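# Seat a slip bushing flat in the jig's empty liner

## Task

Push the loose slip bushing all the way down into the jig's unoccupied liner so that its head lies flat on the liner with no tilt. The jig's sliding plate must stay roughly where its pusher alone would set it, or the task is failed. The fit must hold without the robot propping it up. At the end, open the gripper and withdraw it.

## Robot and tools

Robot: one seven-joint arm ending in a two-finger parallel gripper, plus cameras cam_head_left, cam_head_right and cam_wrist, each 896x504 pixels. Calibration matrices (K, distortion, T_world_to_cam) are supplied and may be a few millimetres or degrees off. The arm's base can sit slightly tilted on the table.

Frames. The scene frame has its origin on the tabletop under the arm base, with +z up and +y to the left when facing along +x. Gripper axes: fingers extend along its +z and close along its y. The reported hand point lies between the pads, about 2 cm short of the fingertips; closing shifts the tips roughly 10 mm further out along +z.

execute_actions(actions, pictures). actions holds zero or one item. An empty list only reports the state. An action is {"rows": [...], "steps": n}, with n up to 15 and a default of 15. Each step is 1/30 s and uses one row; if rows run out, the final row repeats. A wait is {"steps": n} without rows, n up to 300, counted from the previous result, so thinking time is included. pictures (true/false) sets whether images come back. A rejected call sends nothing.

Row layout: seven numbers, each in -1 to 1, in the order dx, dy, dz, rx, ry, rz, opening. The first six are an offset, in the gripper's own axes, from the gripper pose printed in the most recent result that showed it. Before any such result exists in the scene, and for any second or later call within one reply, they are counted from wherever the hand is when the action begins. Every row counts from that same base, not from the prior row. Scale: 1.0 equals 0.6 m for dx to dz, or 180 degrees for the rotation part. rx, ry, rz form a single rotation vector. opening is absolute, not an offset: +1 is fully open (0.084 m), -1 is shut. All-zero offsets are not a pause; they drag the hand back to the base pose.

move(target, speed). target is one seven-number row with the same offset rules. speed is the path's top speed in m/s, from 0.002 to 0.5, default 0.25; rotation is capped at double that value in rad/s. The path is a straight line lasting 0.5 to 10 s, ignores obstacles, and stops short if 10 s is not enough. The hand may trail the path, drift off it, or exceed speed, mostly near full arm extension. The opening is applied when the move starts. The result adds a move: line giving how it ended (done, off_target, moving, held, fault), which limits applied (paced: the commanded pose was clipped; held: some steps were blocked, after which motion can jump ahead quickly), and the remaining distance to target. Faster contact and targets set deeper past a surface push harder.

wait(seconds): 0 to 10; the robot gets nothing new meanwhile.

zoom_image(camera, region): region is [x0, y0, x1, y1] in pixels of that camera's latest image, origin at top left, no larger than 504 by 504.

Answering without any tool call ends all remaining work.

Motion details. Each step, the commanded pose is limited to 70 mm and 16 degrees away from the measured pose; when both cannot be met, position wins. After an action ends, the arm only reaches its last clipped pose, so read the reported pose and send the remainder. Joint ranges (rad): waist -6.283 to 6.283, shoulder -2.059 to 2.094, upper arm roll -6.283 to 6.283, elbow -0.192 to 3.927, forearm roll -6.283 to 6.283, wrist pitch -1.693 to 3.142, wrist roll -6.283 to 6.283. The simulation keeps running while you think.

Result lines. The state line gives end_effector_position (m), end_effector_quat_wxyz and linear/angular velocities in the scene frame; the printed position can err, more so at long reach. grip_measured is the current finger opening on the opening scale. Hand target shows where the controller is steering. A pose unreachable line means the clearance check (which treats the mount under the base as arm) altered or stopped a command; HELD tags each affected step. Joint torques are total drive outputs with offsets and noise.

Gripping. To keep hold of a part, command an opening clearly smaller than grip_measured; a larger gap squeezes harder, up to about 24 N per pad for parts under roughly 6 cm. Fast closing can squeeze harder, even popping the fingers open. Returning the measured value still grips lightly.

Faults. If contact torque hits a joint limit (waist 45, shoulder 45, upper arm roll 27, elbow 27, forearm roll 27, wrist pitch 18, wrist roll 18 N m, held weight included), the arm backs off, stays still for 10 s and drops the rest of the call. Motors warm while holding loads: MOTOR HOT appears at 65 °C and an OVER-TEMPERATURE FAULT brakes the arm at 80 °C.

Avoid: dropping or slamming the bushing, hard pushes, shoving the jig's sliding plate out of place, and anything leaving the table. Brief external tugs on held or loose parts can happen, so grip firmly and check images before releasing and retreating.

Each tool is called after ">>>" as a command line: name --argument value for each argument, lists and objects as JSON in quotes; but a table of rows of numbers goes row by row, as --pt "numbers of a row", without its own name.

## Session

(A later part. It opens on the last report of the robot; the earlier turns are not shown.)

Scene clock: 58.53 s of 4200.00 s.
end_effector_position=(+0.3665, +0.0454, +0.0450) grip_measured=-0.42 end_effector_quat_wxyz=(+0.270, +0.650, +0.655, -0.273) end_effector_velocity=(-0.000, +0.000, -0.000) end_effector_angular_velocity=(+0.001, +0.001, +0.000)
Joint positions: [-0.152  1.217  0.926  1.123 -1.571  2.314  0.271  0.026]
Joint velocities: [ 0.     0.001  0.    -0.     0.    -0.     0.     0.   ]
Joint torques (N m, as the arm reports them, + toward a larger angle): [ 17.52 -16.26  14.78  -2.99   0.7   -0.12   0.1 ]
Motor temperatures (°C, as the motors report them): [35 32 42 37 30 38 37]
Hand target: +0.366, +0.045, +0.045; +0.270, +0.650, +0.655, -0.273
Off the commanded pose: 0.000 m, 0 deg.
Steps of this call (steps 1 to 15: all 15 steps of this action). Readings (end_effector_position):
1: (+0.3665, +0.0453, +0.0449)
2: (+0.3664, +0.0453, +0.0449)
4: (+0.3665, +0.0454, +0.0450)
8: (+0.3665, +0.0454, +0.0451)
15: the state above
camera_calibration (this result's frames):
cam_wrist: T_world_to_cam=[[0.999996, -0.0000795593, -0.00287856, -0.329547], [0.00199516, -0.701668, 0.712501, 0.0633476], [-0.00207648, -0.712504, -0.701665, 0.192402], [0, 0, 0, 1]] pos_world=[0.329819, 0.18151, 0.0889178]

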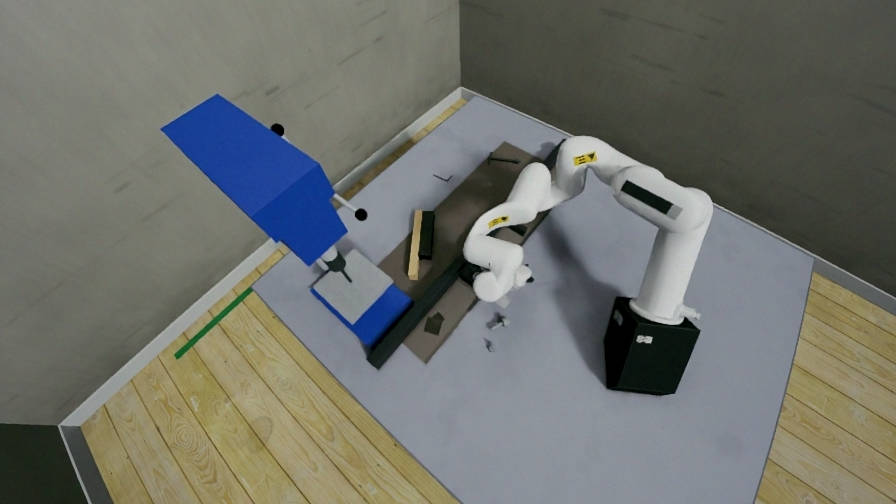

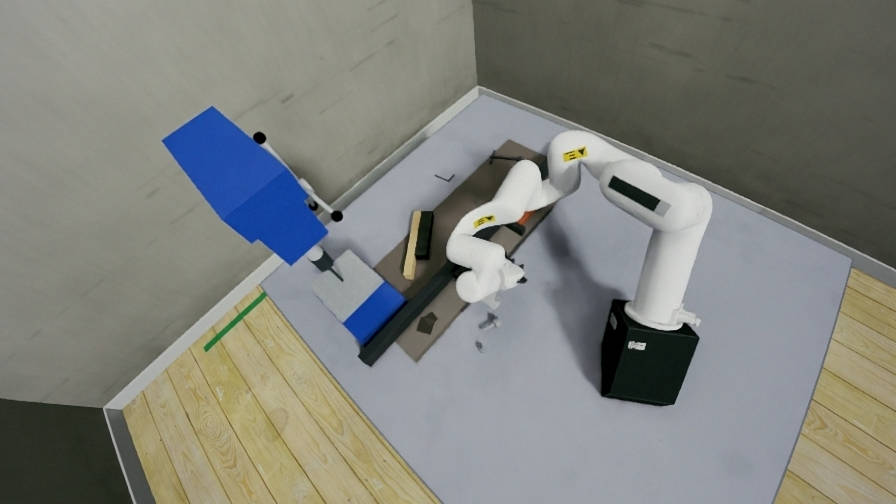

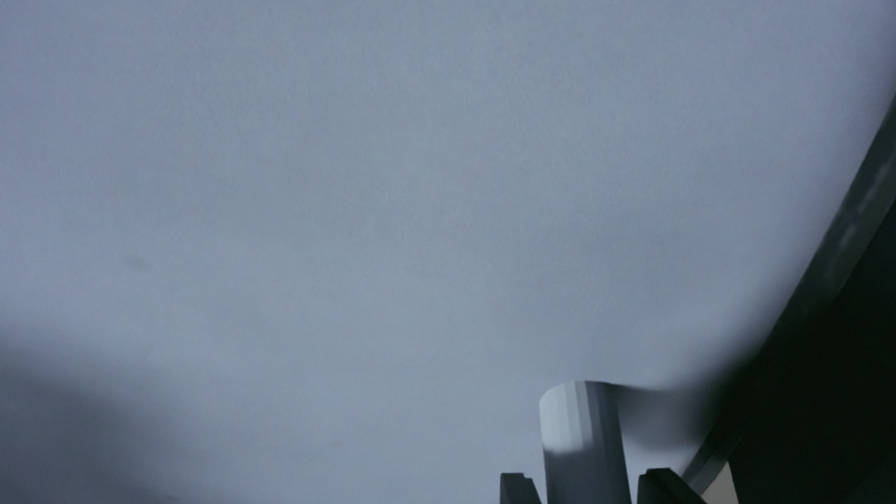

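>>> move --target '[-0.075,0,-0.075,0,0,0,-1]' --speed 0.12

>>> move --target '[-0.0063,0.1395,0.0063,0,0,0,-1]' --speed 0.12

>>> move --target '[0.019,0,0.019,0,0,0,-1]' --speed 0.03

>>> zoom_image --camera "cam_wrist" --region '[480,320,700,504]'

Scene clock: 60.10 s of 4200.00 s.
end_effector_position=(+0.3667, +0.0452, +0.1082) grip_measured=-0.42 end_effector_quat_wxyz=(+0.271, +0.650, +0.655, -0.273) end_effector_velocity=(+0.000, +0.001, +0.002) end_effector_angular_velocity=(+0.004, -0.002, -0.001)
Joint positions: [-0.112  1.16   1.033  1.104 -1.433  2.392  0.303  0.026]
Joint velocities: [ 0.002 -0.002  0.003  0.     0.002 -0.001  0.001  0.   ]
Joint torques (N m, as the arm reports them, + toward a larger angle): [ 18.16 -17.49  15.41  -1.42   0.83   0.11   0.16]
Motor temperatures (°C, as the motors report them): [35 32 42 37 30 38 37]
Hand target: +0.367, +0.045, +0.109; +0.271, +0.650, +0.655, -0.273
Off the commanded pose: 0.001 m, 0 deg.
move: done
camera_calibration (this result's frames):
cam_wrist: T_world_to_cam=[[0.999995, 0.000020317, -0.00330992, -0.329552], [0.00237478, -0.700989, 0.713168, 0.0179814], [-0.00230573, -0.713172, -0.700985, 0.236661], [0, 0, 0, 1]] pos_world=[0.330053, 0.181391, 0.151981]

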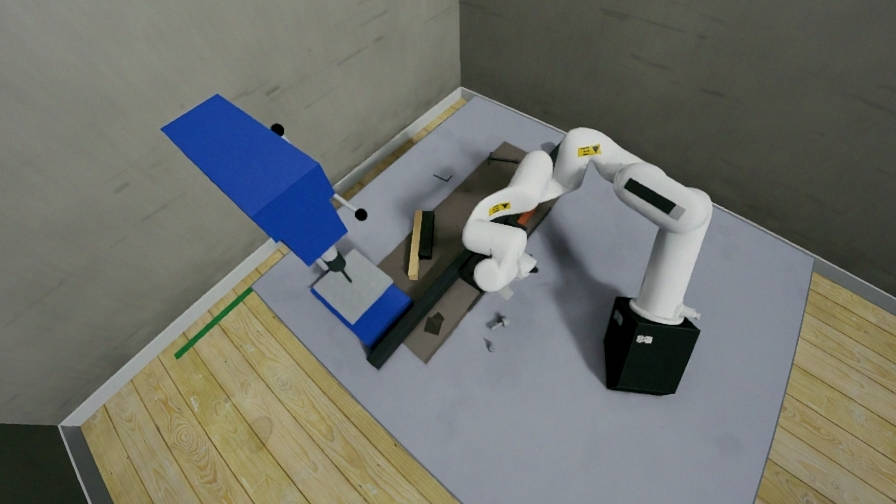

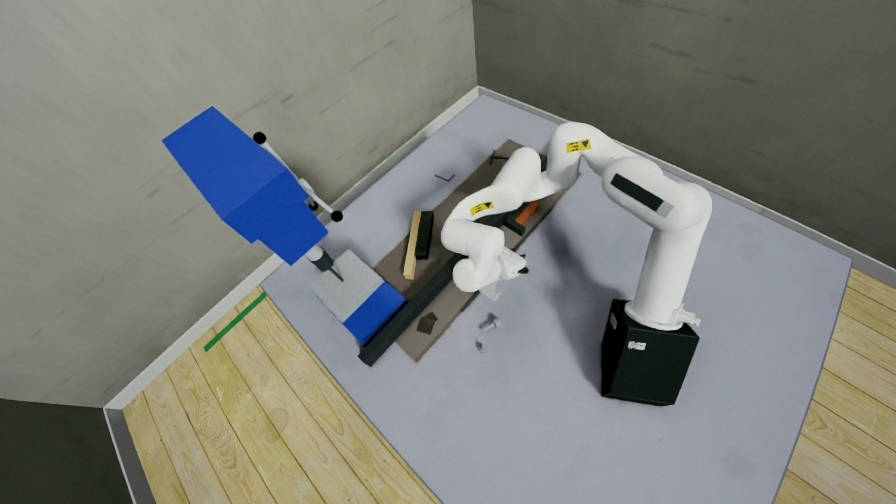

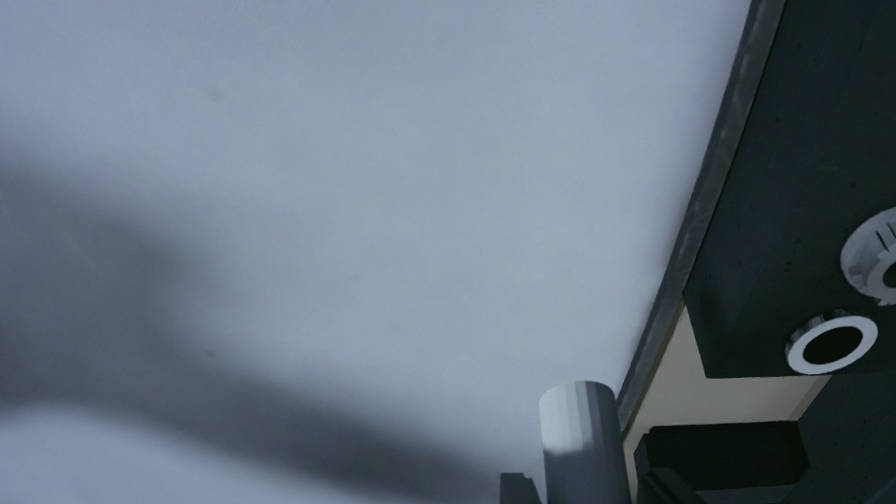

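Scene clock: 61.17 s of 4200.00 s.
end_effector_position=(+0.4500, +0.0406, +0.1077) grip_measured=-0.42 end_effector_quat_wxyz=(+0.270, +0.650, +0.656, -0.273) end_effector_velocity=(+0.001, +0.000, +0.000) end_effector_angular_velocity=(+0.000, +0.000, -0.001)
Joint positions: [-0.087  1.118  1.01   1.283 -1.587  2.375  0.036  0.026]
Joint velocities: [ 0.001  0.001 -0.     0.005 -0.002 -0.    -0.004  0.   ]
Joint torques (N m, as the arm reports them, + toward a larger angle): [ 19.8  -21.    15.77  -0.57   0.2    0.23   0.21]
Motor temperatures (°C, as the motors report them): [35 32 42 37 30 38 37]
Hand target: +0.450, +0.040, +0.108; +0.270, +0.650, +0.655, -0.273
Off the commanded pose: 0.001 m, 0 deg.
move: done
camera_calibration (this result's frames):
cam_wrist: T_world_to_cam=[[0.999992, 0.000546719, -0.00391868, -0.412788], [0.00317687, -0.701311, 0.712848, 0.0146482], [-0.00235848, -0.712855, -0.701307, 0.233231], [0, 0, 0, 1]] pos_world=[0.413288, 0.176759, 0.151507]

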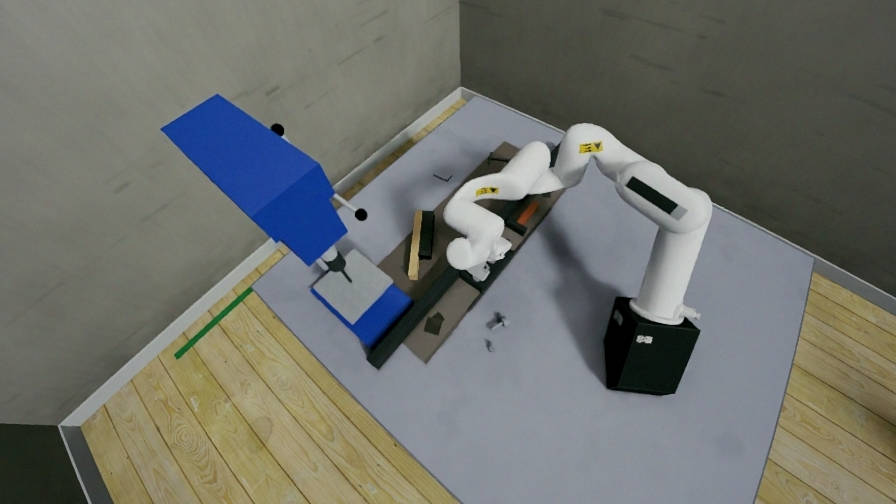

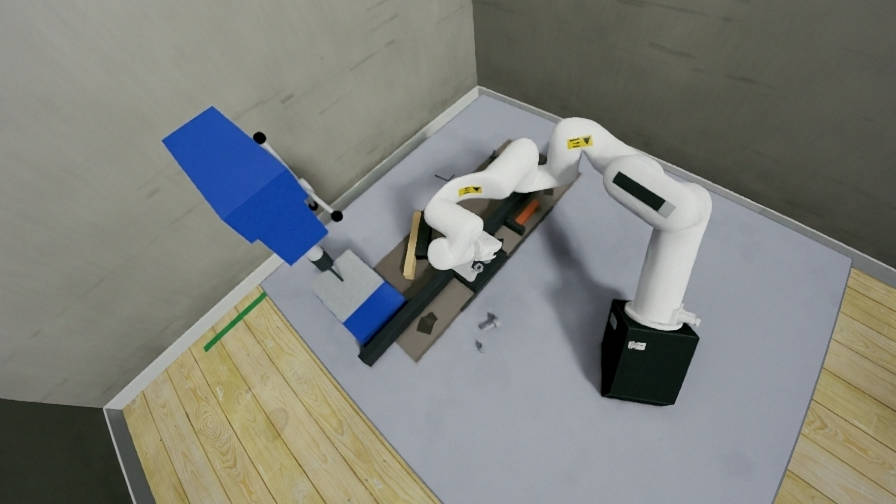

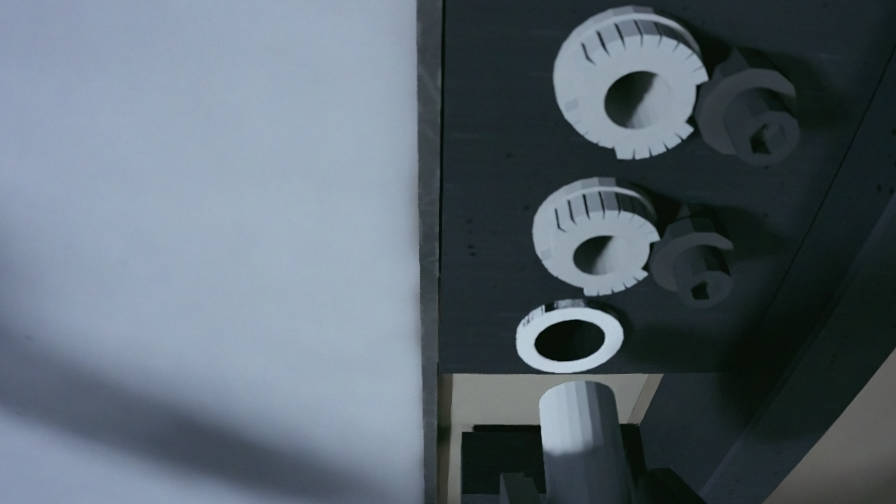

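Scene clock: 61.97 s of 4200.00 s.
end_effector_position=(+0.4499, +0.0406, +0.0916) grip_measured=-0.42 end_effector_quat_wxyz=(+0.270, +0.650, +0.656, -0.273) end_effector_velocity=(+0.001, +0.002, +0.002) end_effector_angular_velocity=(+0.005, -0.004, +0.001)
Joint positions: [-0.098  1.134  0.988  1.285 -1.614  2.353  0.034  0.026]
Joint velocities: [ 0.002 -0.001  0.004  0.    -0.001 -0.001 -0.    -0.   ]
Joint torques (N m, as the arm reports them, + toward a larger angle): [ 19.59 -20.74  15.59  -0.98   0.18   0.22   0.17]
Motor temperatures (°C, as the motors report them): [35 32 42 37 30 38 37]
Hand target: +0.450, +0.041, +0.092; +0.270, +0.650, +0.656, -0.273
Off the commanded pose: 0.000 m, 0 deg.
move: done
camera_calibration (this result's frames):
cam_wrist: T_world_to_cam=[[0.999992, 0.000502305, -0.00389247, -0.412763], [0.00312675, -0.701399, 0.712762, 0.0260994], [-0.00237215, -0.712769, -0.701395, 0.222002], [0, 0, 0, 1]] pos_world=[0.413205, 0.17675, 0.135502]

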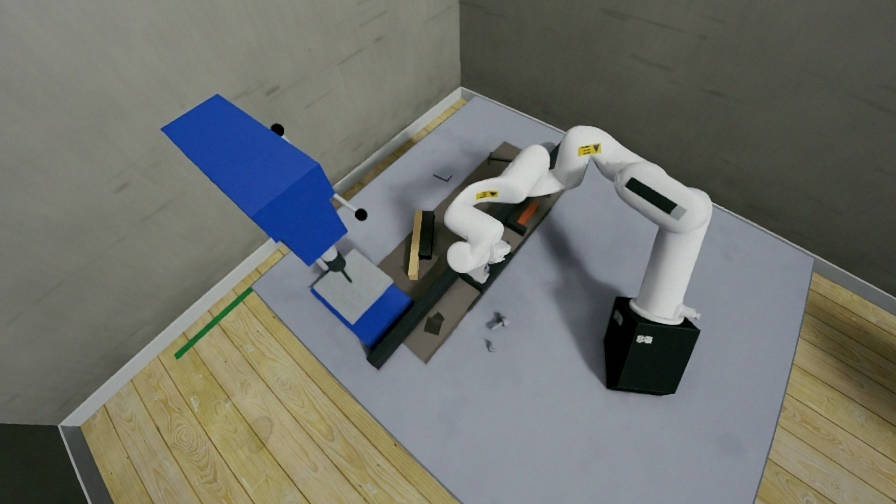

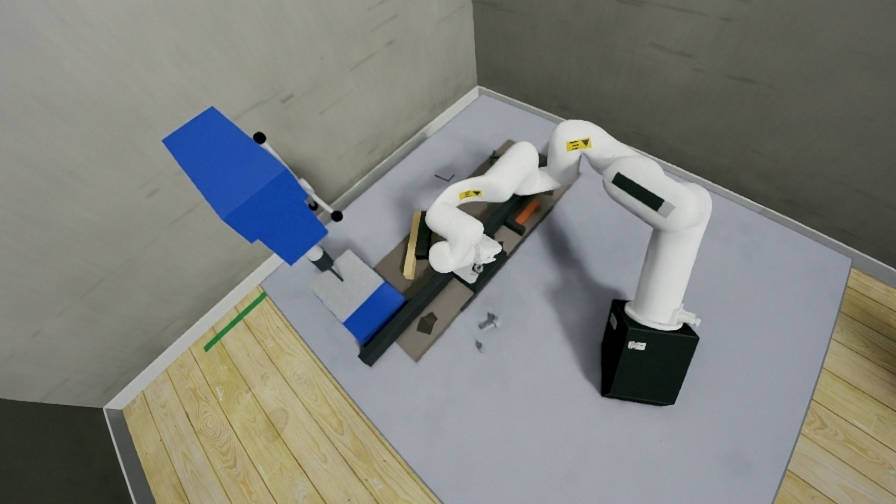

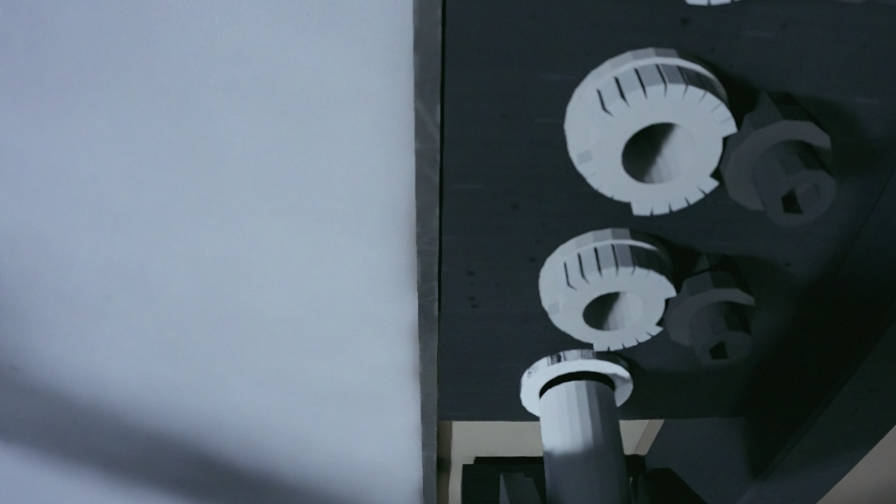

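Region (480, 320, 700, 504) of cam_wrist's 896x504 image, scaled by 2.291, with more detail than that image has; it fills the top 422 rows of this view, and the rest is white.

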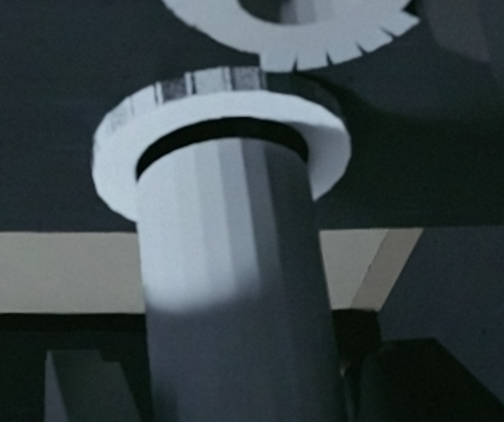

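>>> move --target '[0.0013,-0.0004,0.0035,0,0,0,-1]' --speed 0.005

>>> zoom_image --camera "cam_wrist" --region '[480,320,700,504]'

Scene clock: 72.30 s of 4200.00 s.
end_effector_position=(+0.4497, +0.0397, +0.0896) grip_measured=-0.42 end_effector_quat_wxyz=(+0.270, +0.650, +0.656, -0.273) end_effector_velocity=(+0.000, -0.000, +0.001) end_effector_angular_velocity=(+0.000, -0.002, +0.000)
Joint positions: [-0.102  1.134  0.986  1.282 -1.617  2.35   0.034  0.026]
Joint velocities: [ 0.    -0.001  0.001 -0.001 -0.     0.001 -0.     0.   ]
Joint torques (N m, as the arm reports them, + toward a larger angle): [ 19.62 -20.71  15.7   -1.1    0.18   0.24   0.08]
Motor temperatures (°C, as the motors report them): [35 32 43 37 30 38 37]
Hand target: +0.450, +0.040, +0.090; +0.270, +0.650, +0.656, -0.273
Off the commanded pose: 0.000 m, 0 deg.
move: done
camera_calibration (this result's frames):
cam_wrist: T_world_to_cam=[[0.999992, 0.000483561, -0.00391553, -0.41252], [0.0031301, -0.70138, 0.712781, 0.0268826], [-0.0024016, -0.712787, -0.701376, 0.219918], [0, 0, 0, 1]] pos_world=[0.412961, 0.175809, 0.133468]

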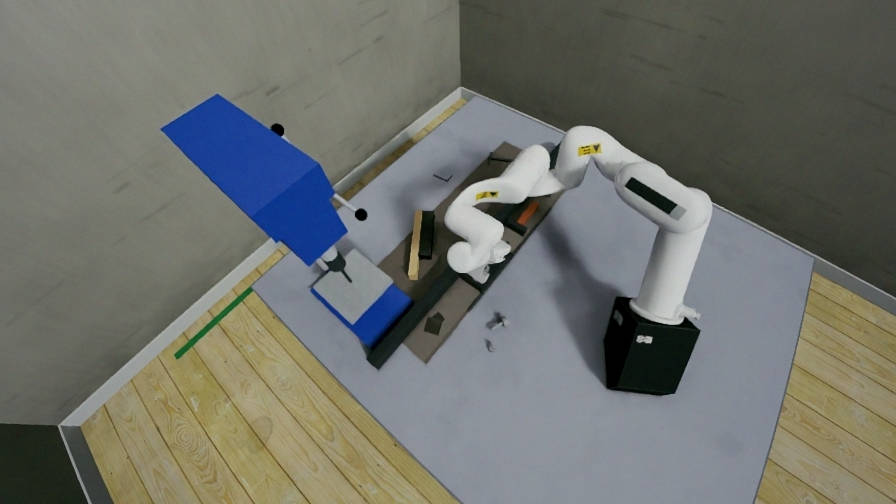

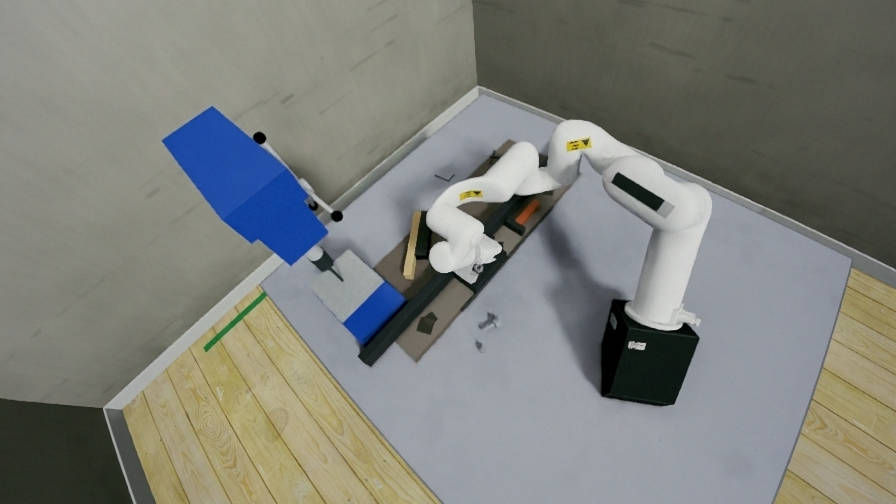

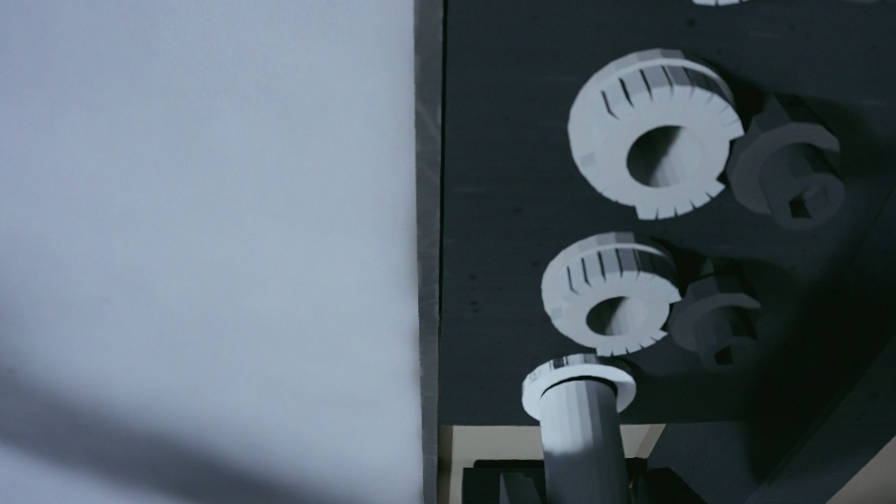

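Region (480, 320, 700, 504) of cam_wrist's 896x504 image, scaled by 2.291, with more detail than that image has; it fills the top 422 rows of this view, and the rest is white.

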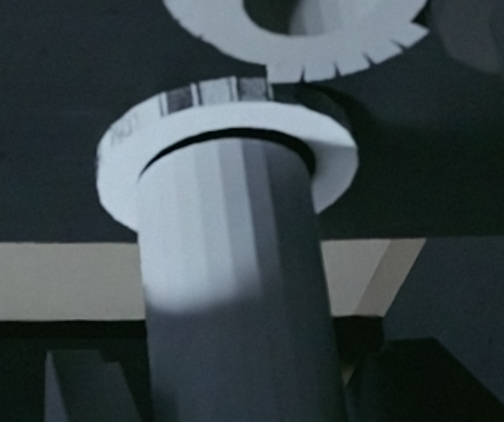

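>>> move --target '[0.005,0.0003,0.005,0,0,0,-1]' --speed 0.003

>>> zoom_image --camera "cam_wrist" --region '[480,320,700,504]'

Scene clock: 74.43 s of 4200.00 s.
end_effector_position=(+0.4501, +0.0398, +0.0857) grip_measured=-0.42 end_effector_quat_wxyz=(+0.271, +0.650, +0.656, -0.273) end_effector_velocity=(-0.004, -0.000, -0.005) end_effector_angular_velocity=(-0.004, +0.012, +0.005)
Joint positions: [-0.106  1.14   0.982  1.284 -1.626  2.347  0.033  0.026]
Joint velocities: [-0.004  0.008 -0.006 -0.003  0.002 -0.001 -0.    -0.   ]
Joint torques (N m, as the arm reports them, + toward a larger angle): [ 14.5  -13.5   11.04  -1.64   1.25  -2.38   0.08]
Motor temperatures (°C, as the motors report them): [35 32 43 37 30 38 37]
Hand target: +0.450, +0.040, +0.085; +0.270, +0.650, +0.656, -0.273
Off the commanded pose: 0.000 m, 0 deg.
move: done
camera_calibration (this result's frames):
cam_wrist: T_world_to_cam=[[0.999996, 0.000346571, -0.0028849, -0.413057], [0.00229859, -0.701704, 0.712465, 0.0301375], [-0.00177743, -0.712469, -0.701702, 0.217019], [0, 0, 0, 1]] pos_world=[0.413372, 0.17591, 0.129619]

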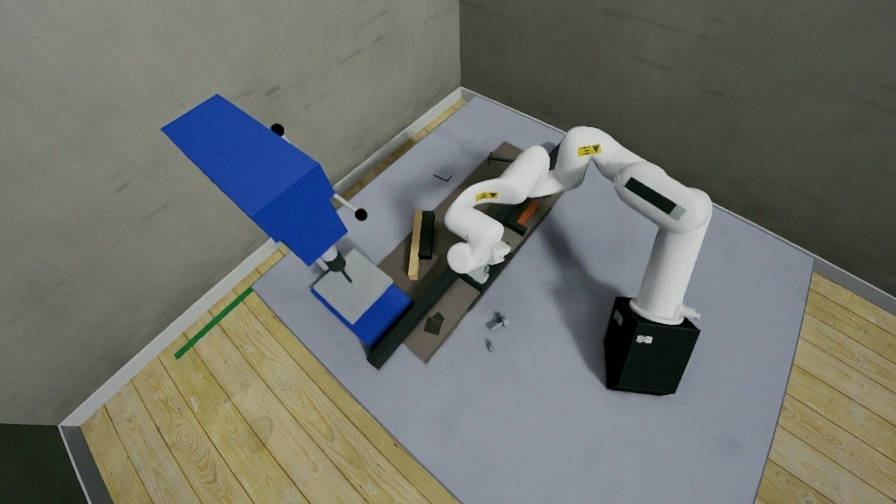

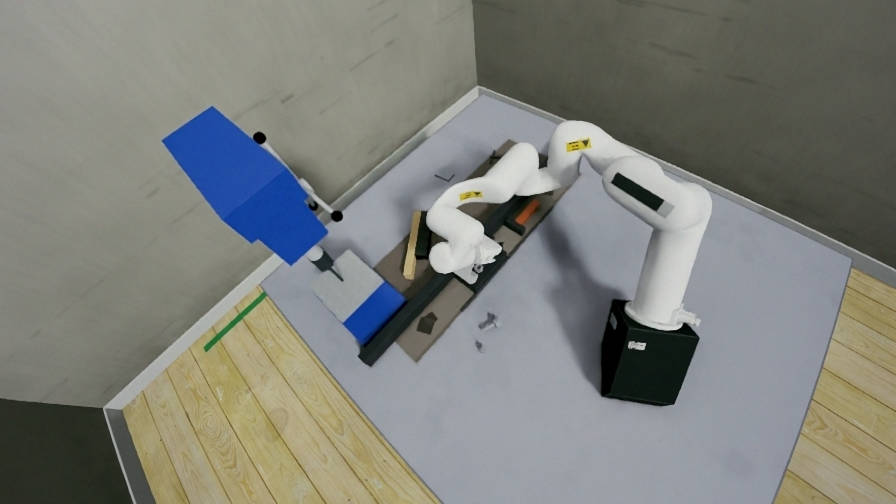

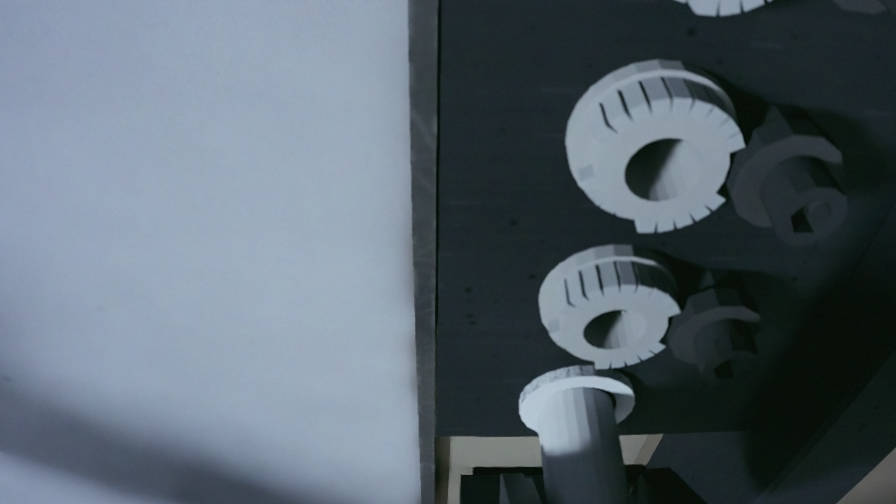

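Region (480, 320, 700, 504) of cam_wrist's 896x504 image, scaled by 2.291, with more detail than that image has; it fills the top 422 rows of this view, and the rest is white.

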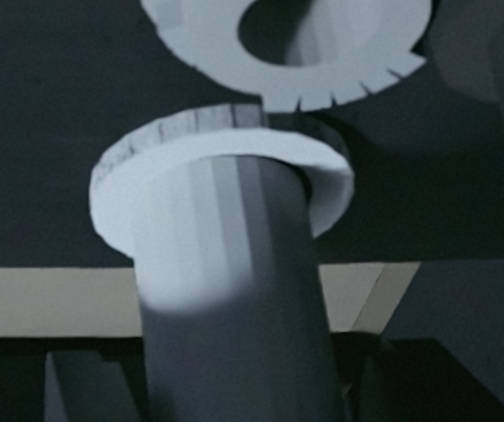

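>>> move --target '[-0.003,0,-0.003,0,0,0,-1]' --speed 0.005

>>> zoom_image --camera "cam_wrist" --region '[480,320,700,504]'

Scene clock: 75.80 s of 4200.00 s.
end_effector_position=(+0.4492, +0.0394, +0.0868) grip_measured=-0.42 end_effector_quat_wxyz=(+0.270, +0.649, +0.656, -0.274) end_effector_velocity=(+0.004, +0.001, +0.007) end_effector_angular_velocity=(+0.006, -0.015, -0.003)
Joint positions: [-0.104  1.137  0.982  1.283 -1.62   2.348  0.034  0.026]
Joint velocities: [ 0.008 -0.011  0.008  0.002  0.001  0.001  0.001 -0.   ]
Joint torques (N m, as the arm reports them, + toward a larger angle): [ 19.95 -20.65  15.9   -1.08   0.09   0.17   0.2 ]
Motor temperatures (°C, as the motors report them): [35 32 43 37 30 38 37]
Hand target: +0.450, +0.040, +0.088; +0.271, +0.650, +0.656, -0.273
Off the commanded pose: 0.002 m, 0 deg.
move: done
camera_calibration (this result's frames):
cam_wrist: T_world_to_cam=[[0.999981, 0.000671192, -0.0061571, -0.411879], [0.00486378, -0.700577, 0.71356, 0.02778], [-0.00383459, -0.713576, -0.700567, 0.21833], [0, 0, 0, 1]] pos_world=[0.412573, 0.175533, 0.130596]

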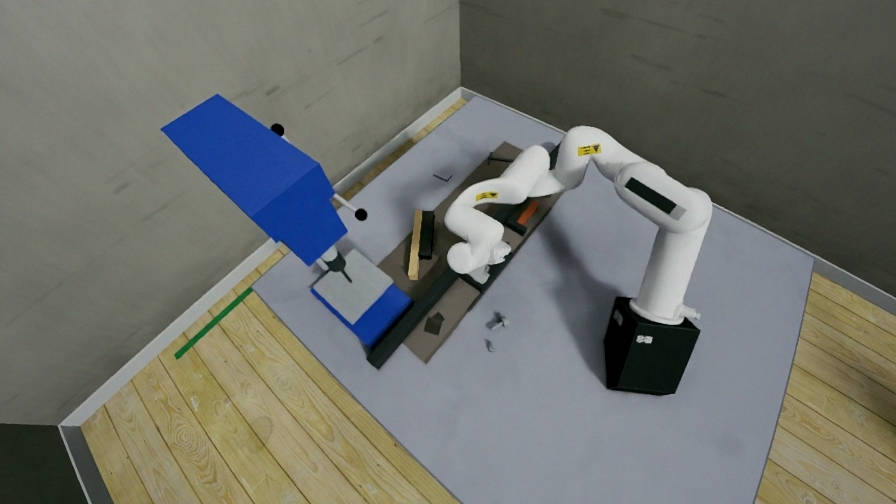

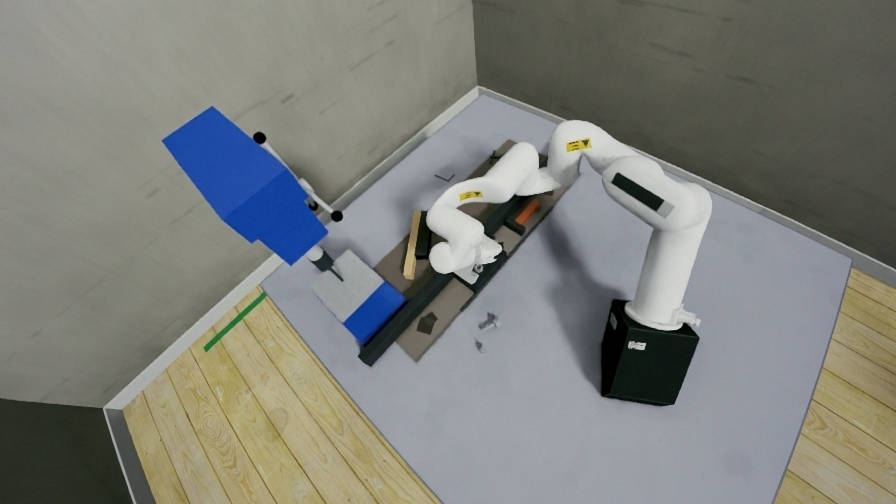

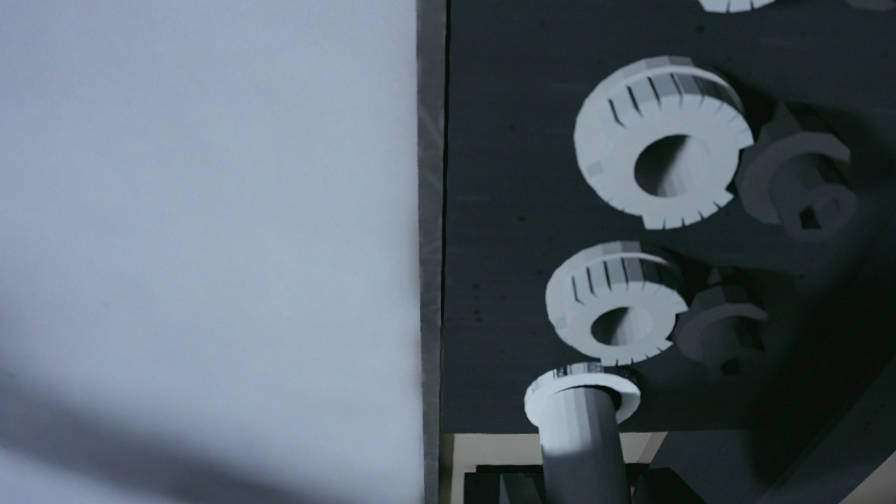

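Region (480, 320, 700, 504) of cam_wrist's 896x504 image, scaled by 2.291, with more detail than that image has; it fills the top 422 rows of this view, and the rest is white.

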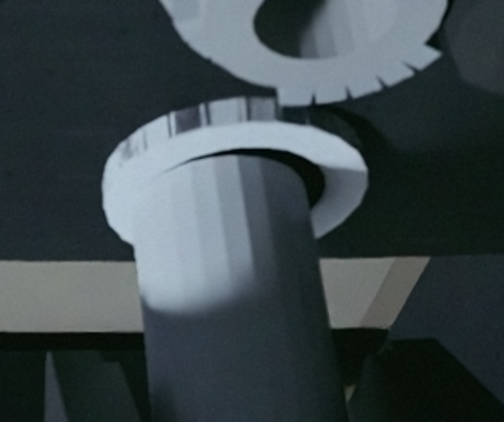

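>>> move --target '[-0.002,0.0022,-0.002,0,0,0,-1]' --speed 0.005

>>> move --target '[0.0022,0,0.0022,0,0,0,-1]' --speed 0.003

>>> zoom_image --camera "cam_wrist" --region '[480,320,700,504]'

Scene clock: 77.27 s of 4200.00 s.
end_effector_position=(+0.4505, +0.0394, +0.0885) grip_measured=-0.42 end_effector_quat_wxyz=(+0.270, +0.649, +0.656, -0.274) end_effector_velocity=(-0.000, +0.000, -0.000) end_effector_angular_velocity=(-0.000, +0.001, +0.001)
Joint positions: [-0.102  1.135  0.984  1.286 -1.619  2.349  0.03   0.026]
Joint velocities: [ 0.     0.001 -0.     0.     0.     0.    -0.001  0.   ]
Joint torques (N m, as the arm reports them, + toward a larger angle): [ 19.57 -20.86  15.59  -1.04   0.2    0.22   0.16]
Motor temperatures (°C, as the motors report them): [35 32 43 37 30 38 37]
Hand target: +0.451, +0.039, +0.088; +0.270, +0.649, +0.656, -0.274
Off the commanded pose: 0.000 m, 0 deg.
move: done
camera_calibration (this result's frames):
cam_wrist: T_world_to_cam=[[0.999981, 0.000664969, -0.00613314, -0.413202], [0.00484226, -0.700588, 0.713549, 0.0265952], [-0.00382232, -0.713565, -0.700578, 0.219522], [0, 0, 0, 1]] pos_world=[0.413904, 0.175551, 0.132281]

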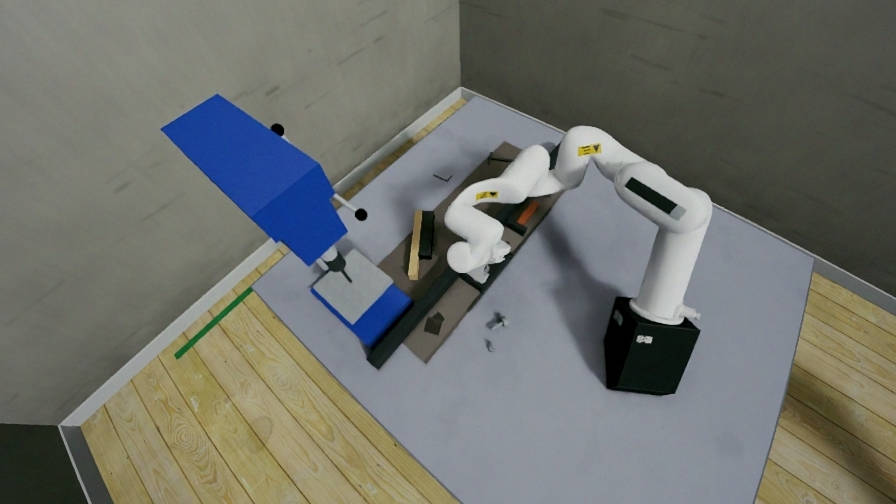

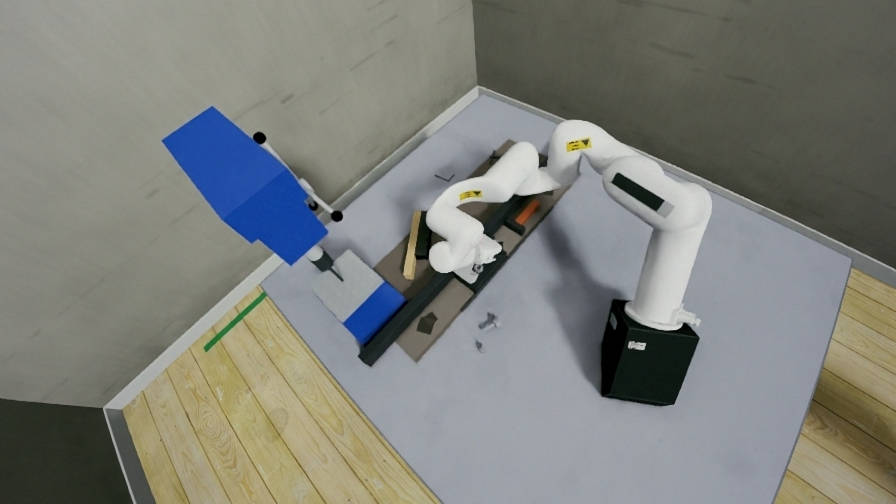

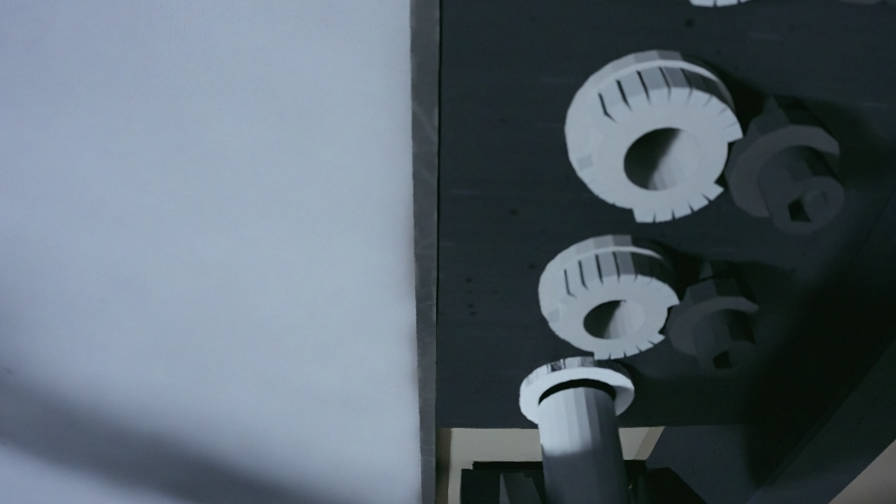

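Scene clock: 78.10 s of 4200.00 s.
end_effector_position=(+0.4505, +0.0394, +0.0866) grip_measured=-0.42 end_effector_quat_wxyz=(+0.270, +0.649, +0.656, -0.274) end_effector_velocity=(-0.000, +0.000, -0.000) end_effector_angular_velocity=(+0.001, +0.000, +0.000)
Joint positions: [-0.104  1.137  0.981  1.287 -1.622  2.347  0.03   0.026]
Joint velocities: [-0.001  0.     0.    -0.001 -0.    -0.     0.    -0.   ]
Joint torques (N m, as the arm reports them, + toward a larger angle): [ 19.44 -20.89  15.69  -1.17   0.16   0.18   0.12]
Motor temperatures (°C, as the motors report them): [35 32 43 37 30 38 37]
Hand target: +0.451, +0.039, +0.087; +0.270, +0.649, +0.656, -0.274
Off the commanded pose: 0.000 m, 0 deg.
move: done
camera_calibration (this result's frames):
cam_wrist: T_world_to_cam=[[0.999981, 0.000656673, -0.00614858, -0.413193], [0.0048475, -0.700581, 0.713556, 0.0279146], [-0.003839, -0.713573, -0.700571, 0.218217], [0, 0, 0, 1]] pos_world=[0.413887, 0.175542, 0.130418]

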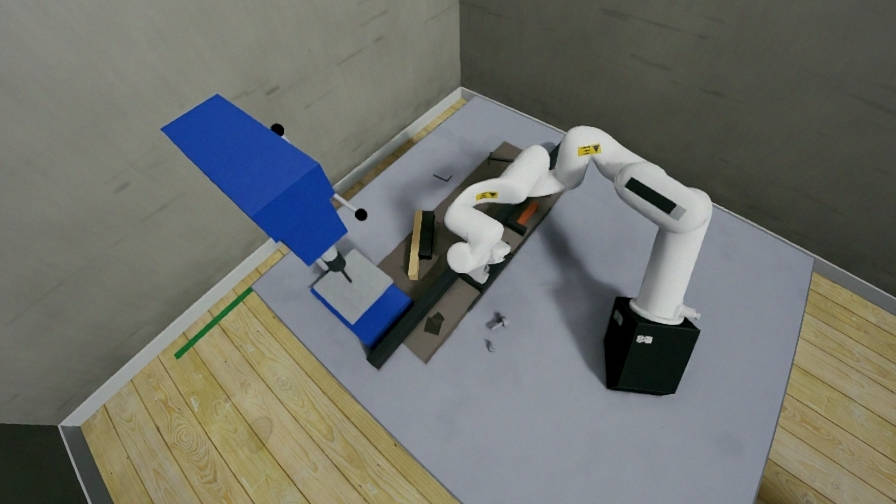

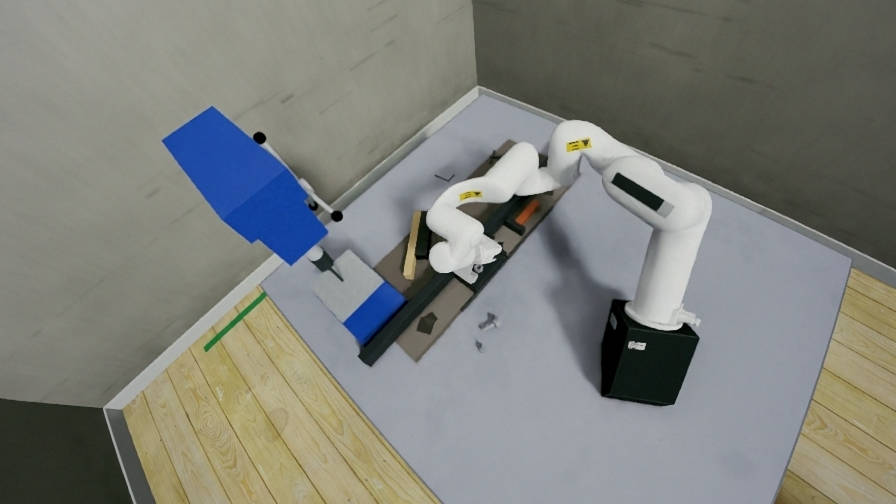

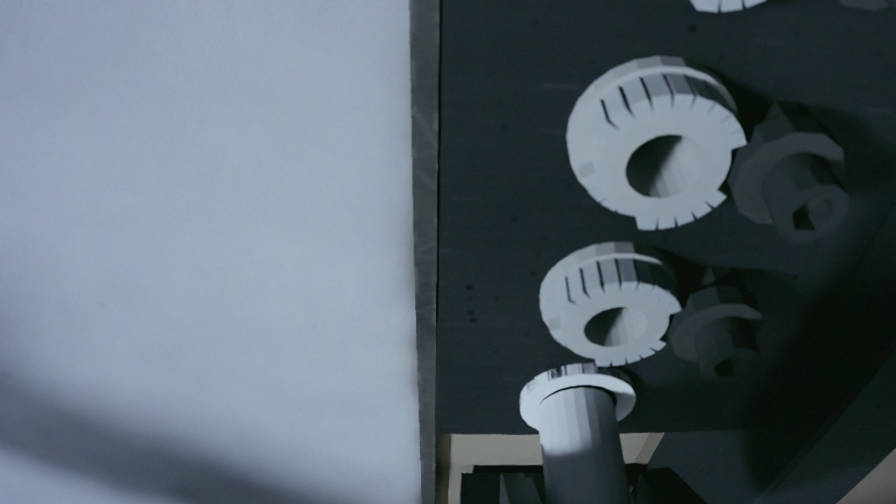

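Region (480, 320, 700, 504) of cam_wrist's 896x504 image, scaled by 2.291, with more detail than that image has; it fills the top 422 rows of this view, and the rest is white.

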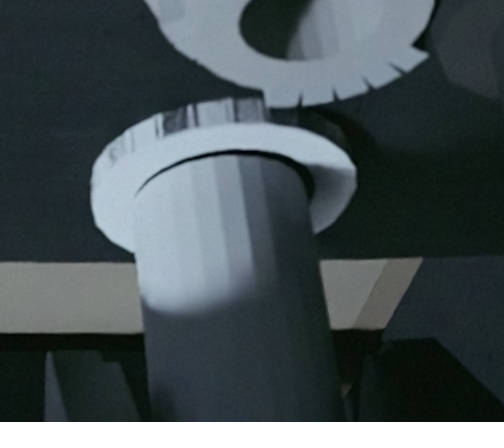

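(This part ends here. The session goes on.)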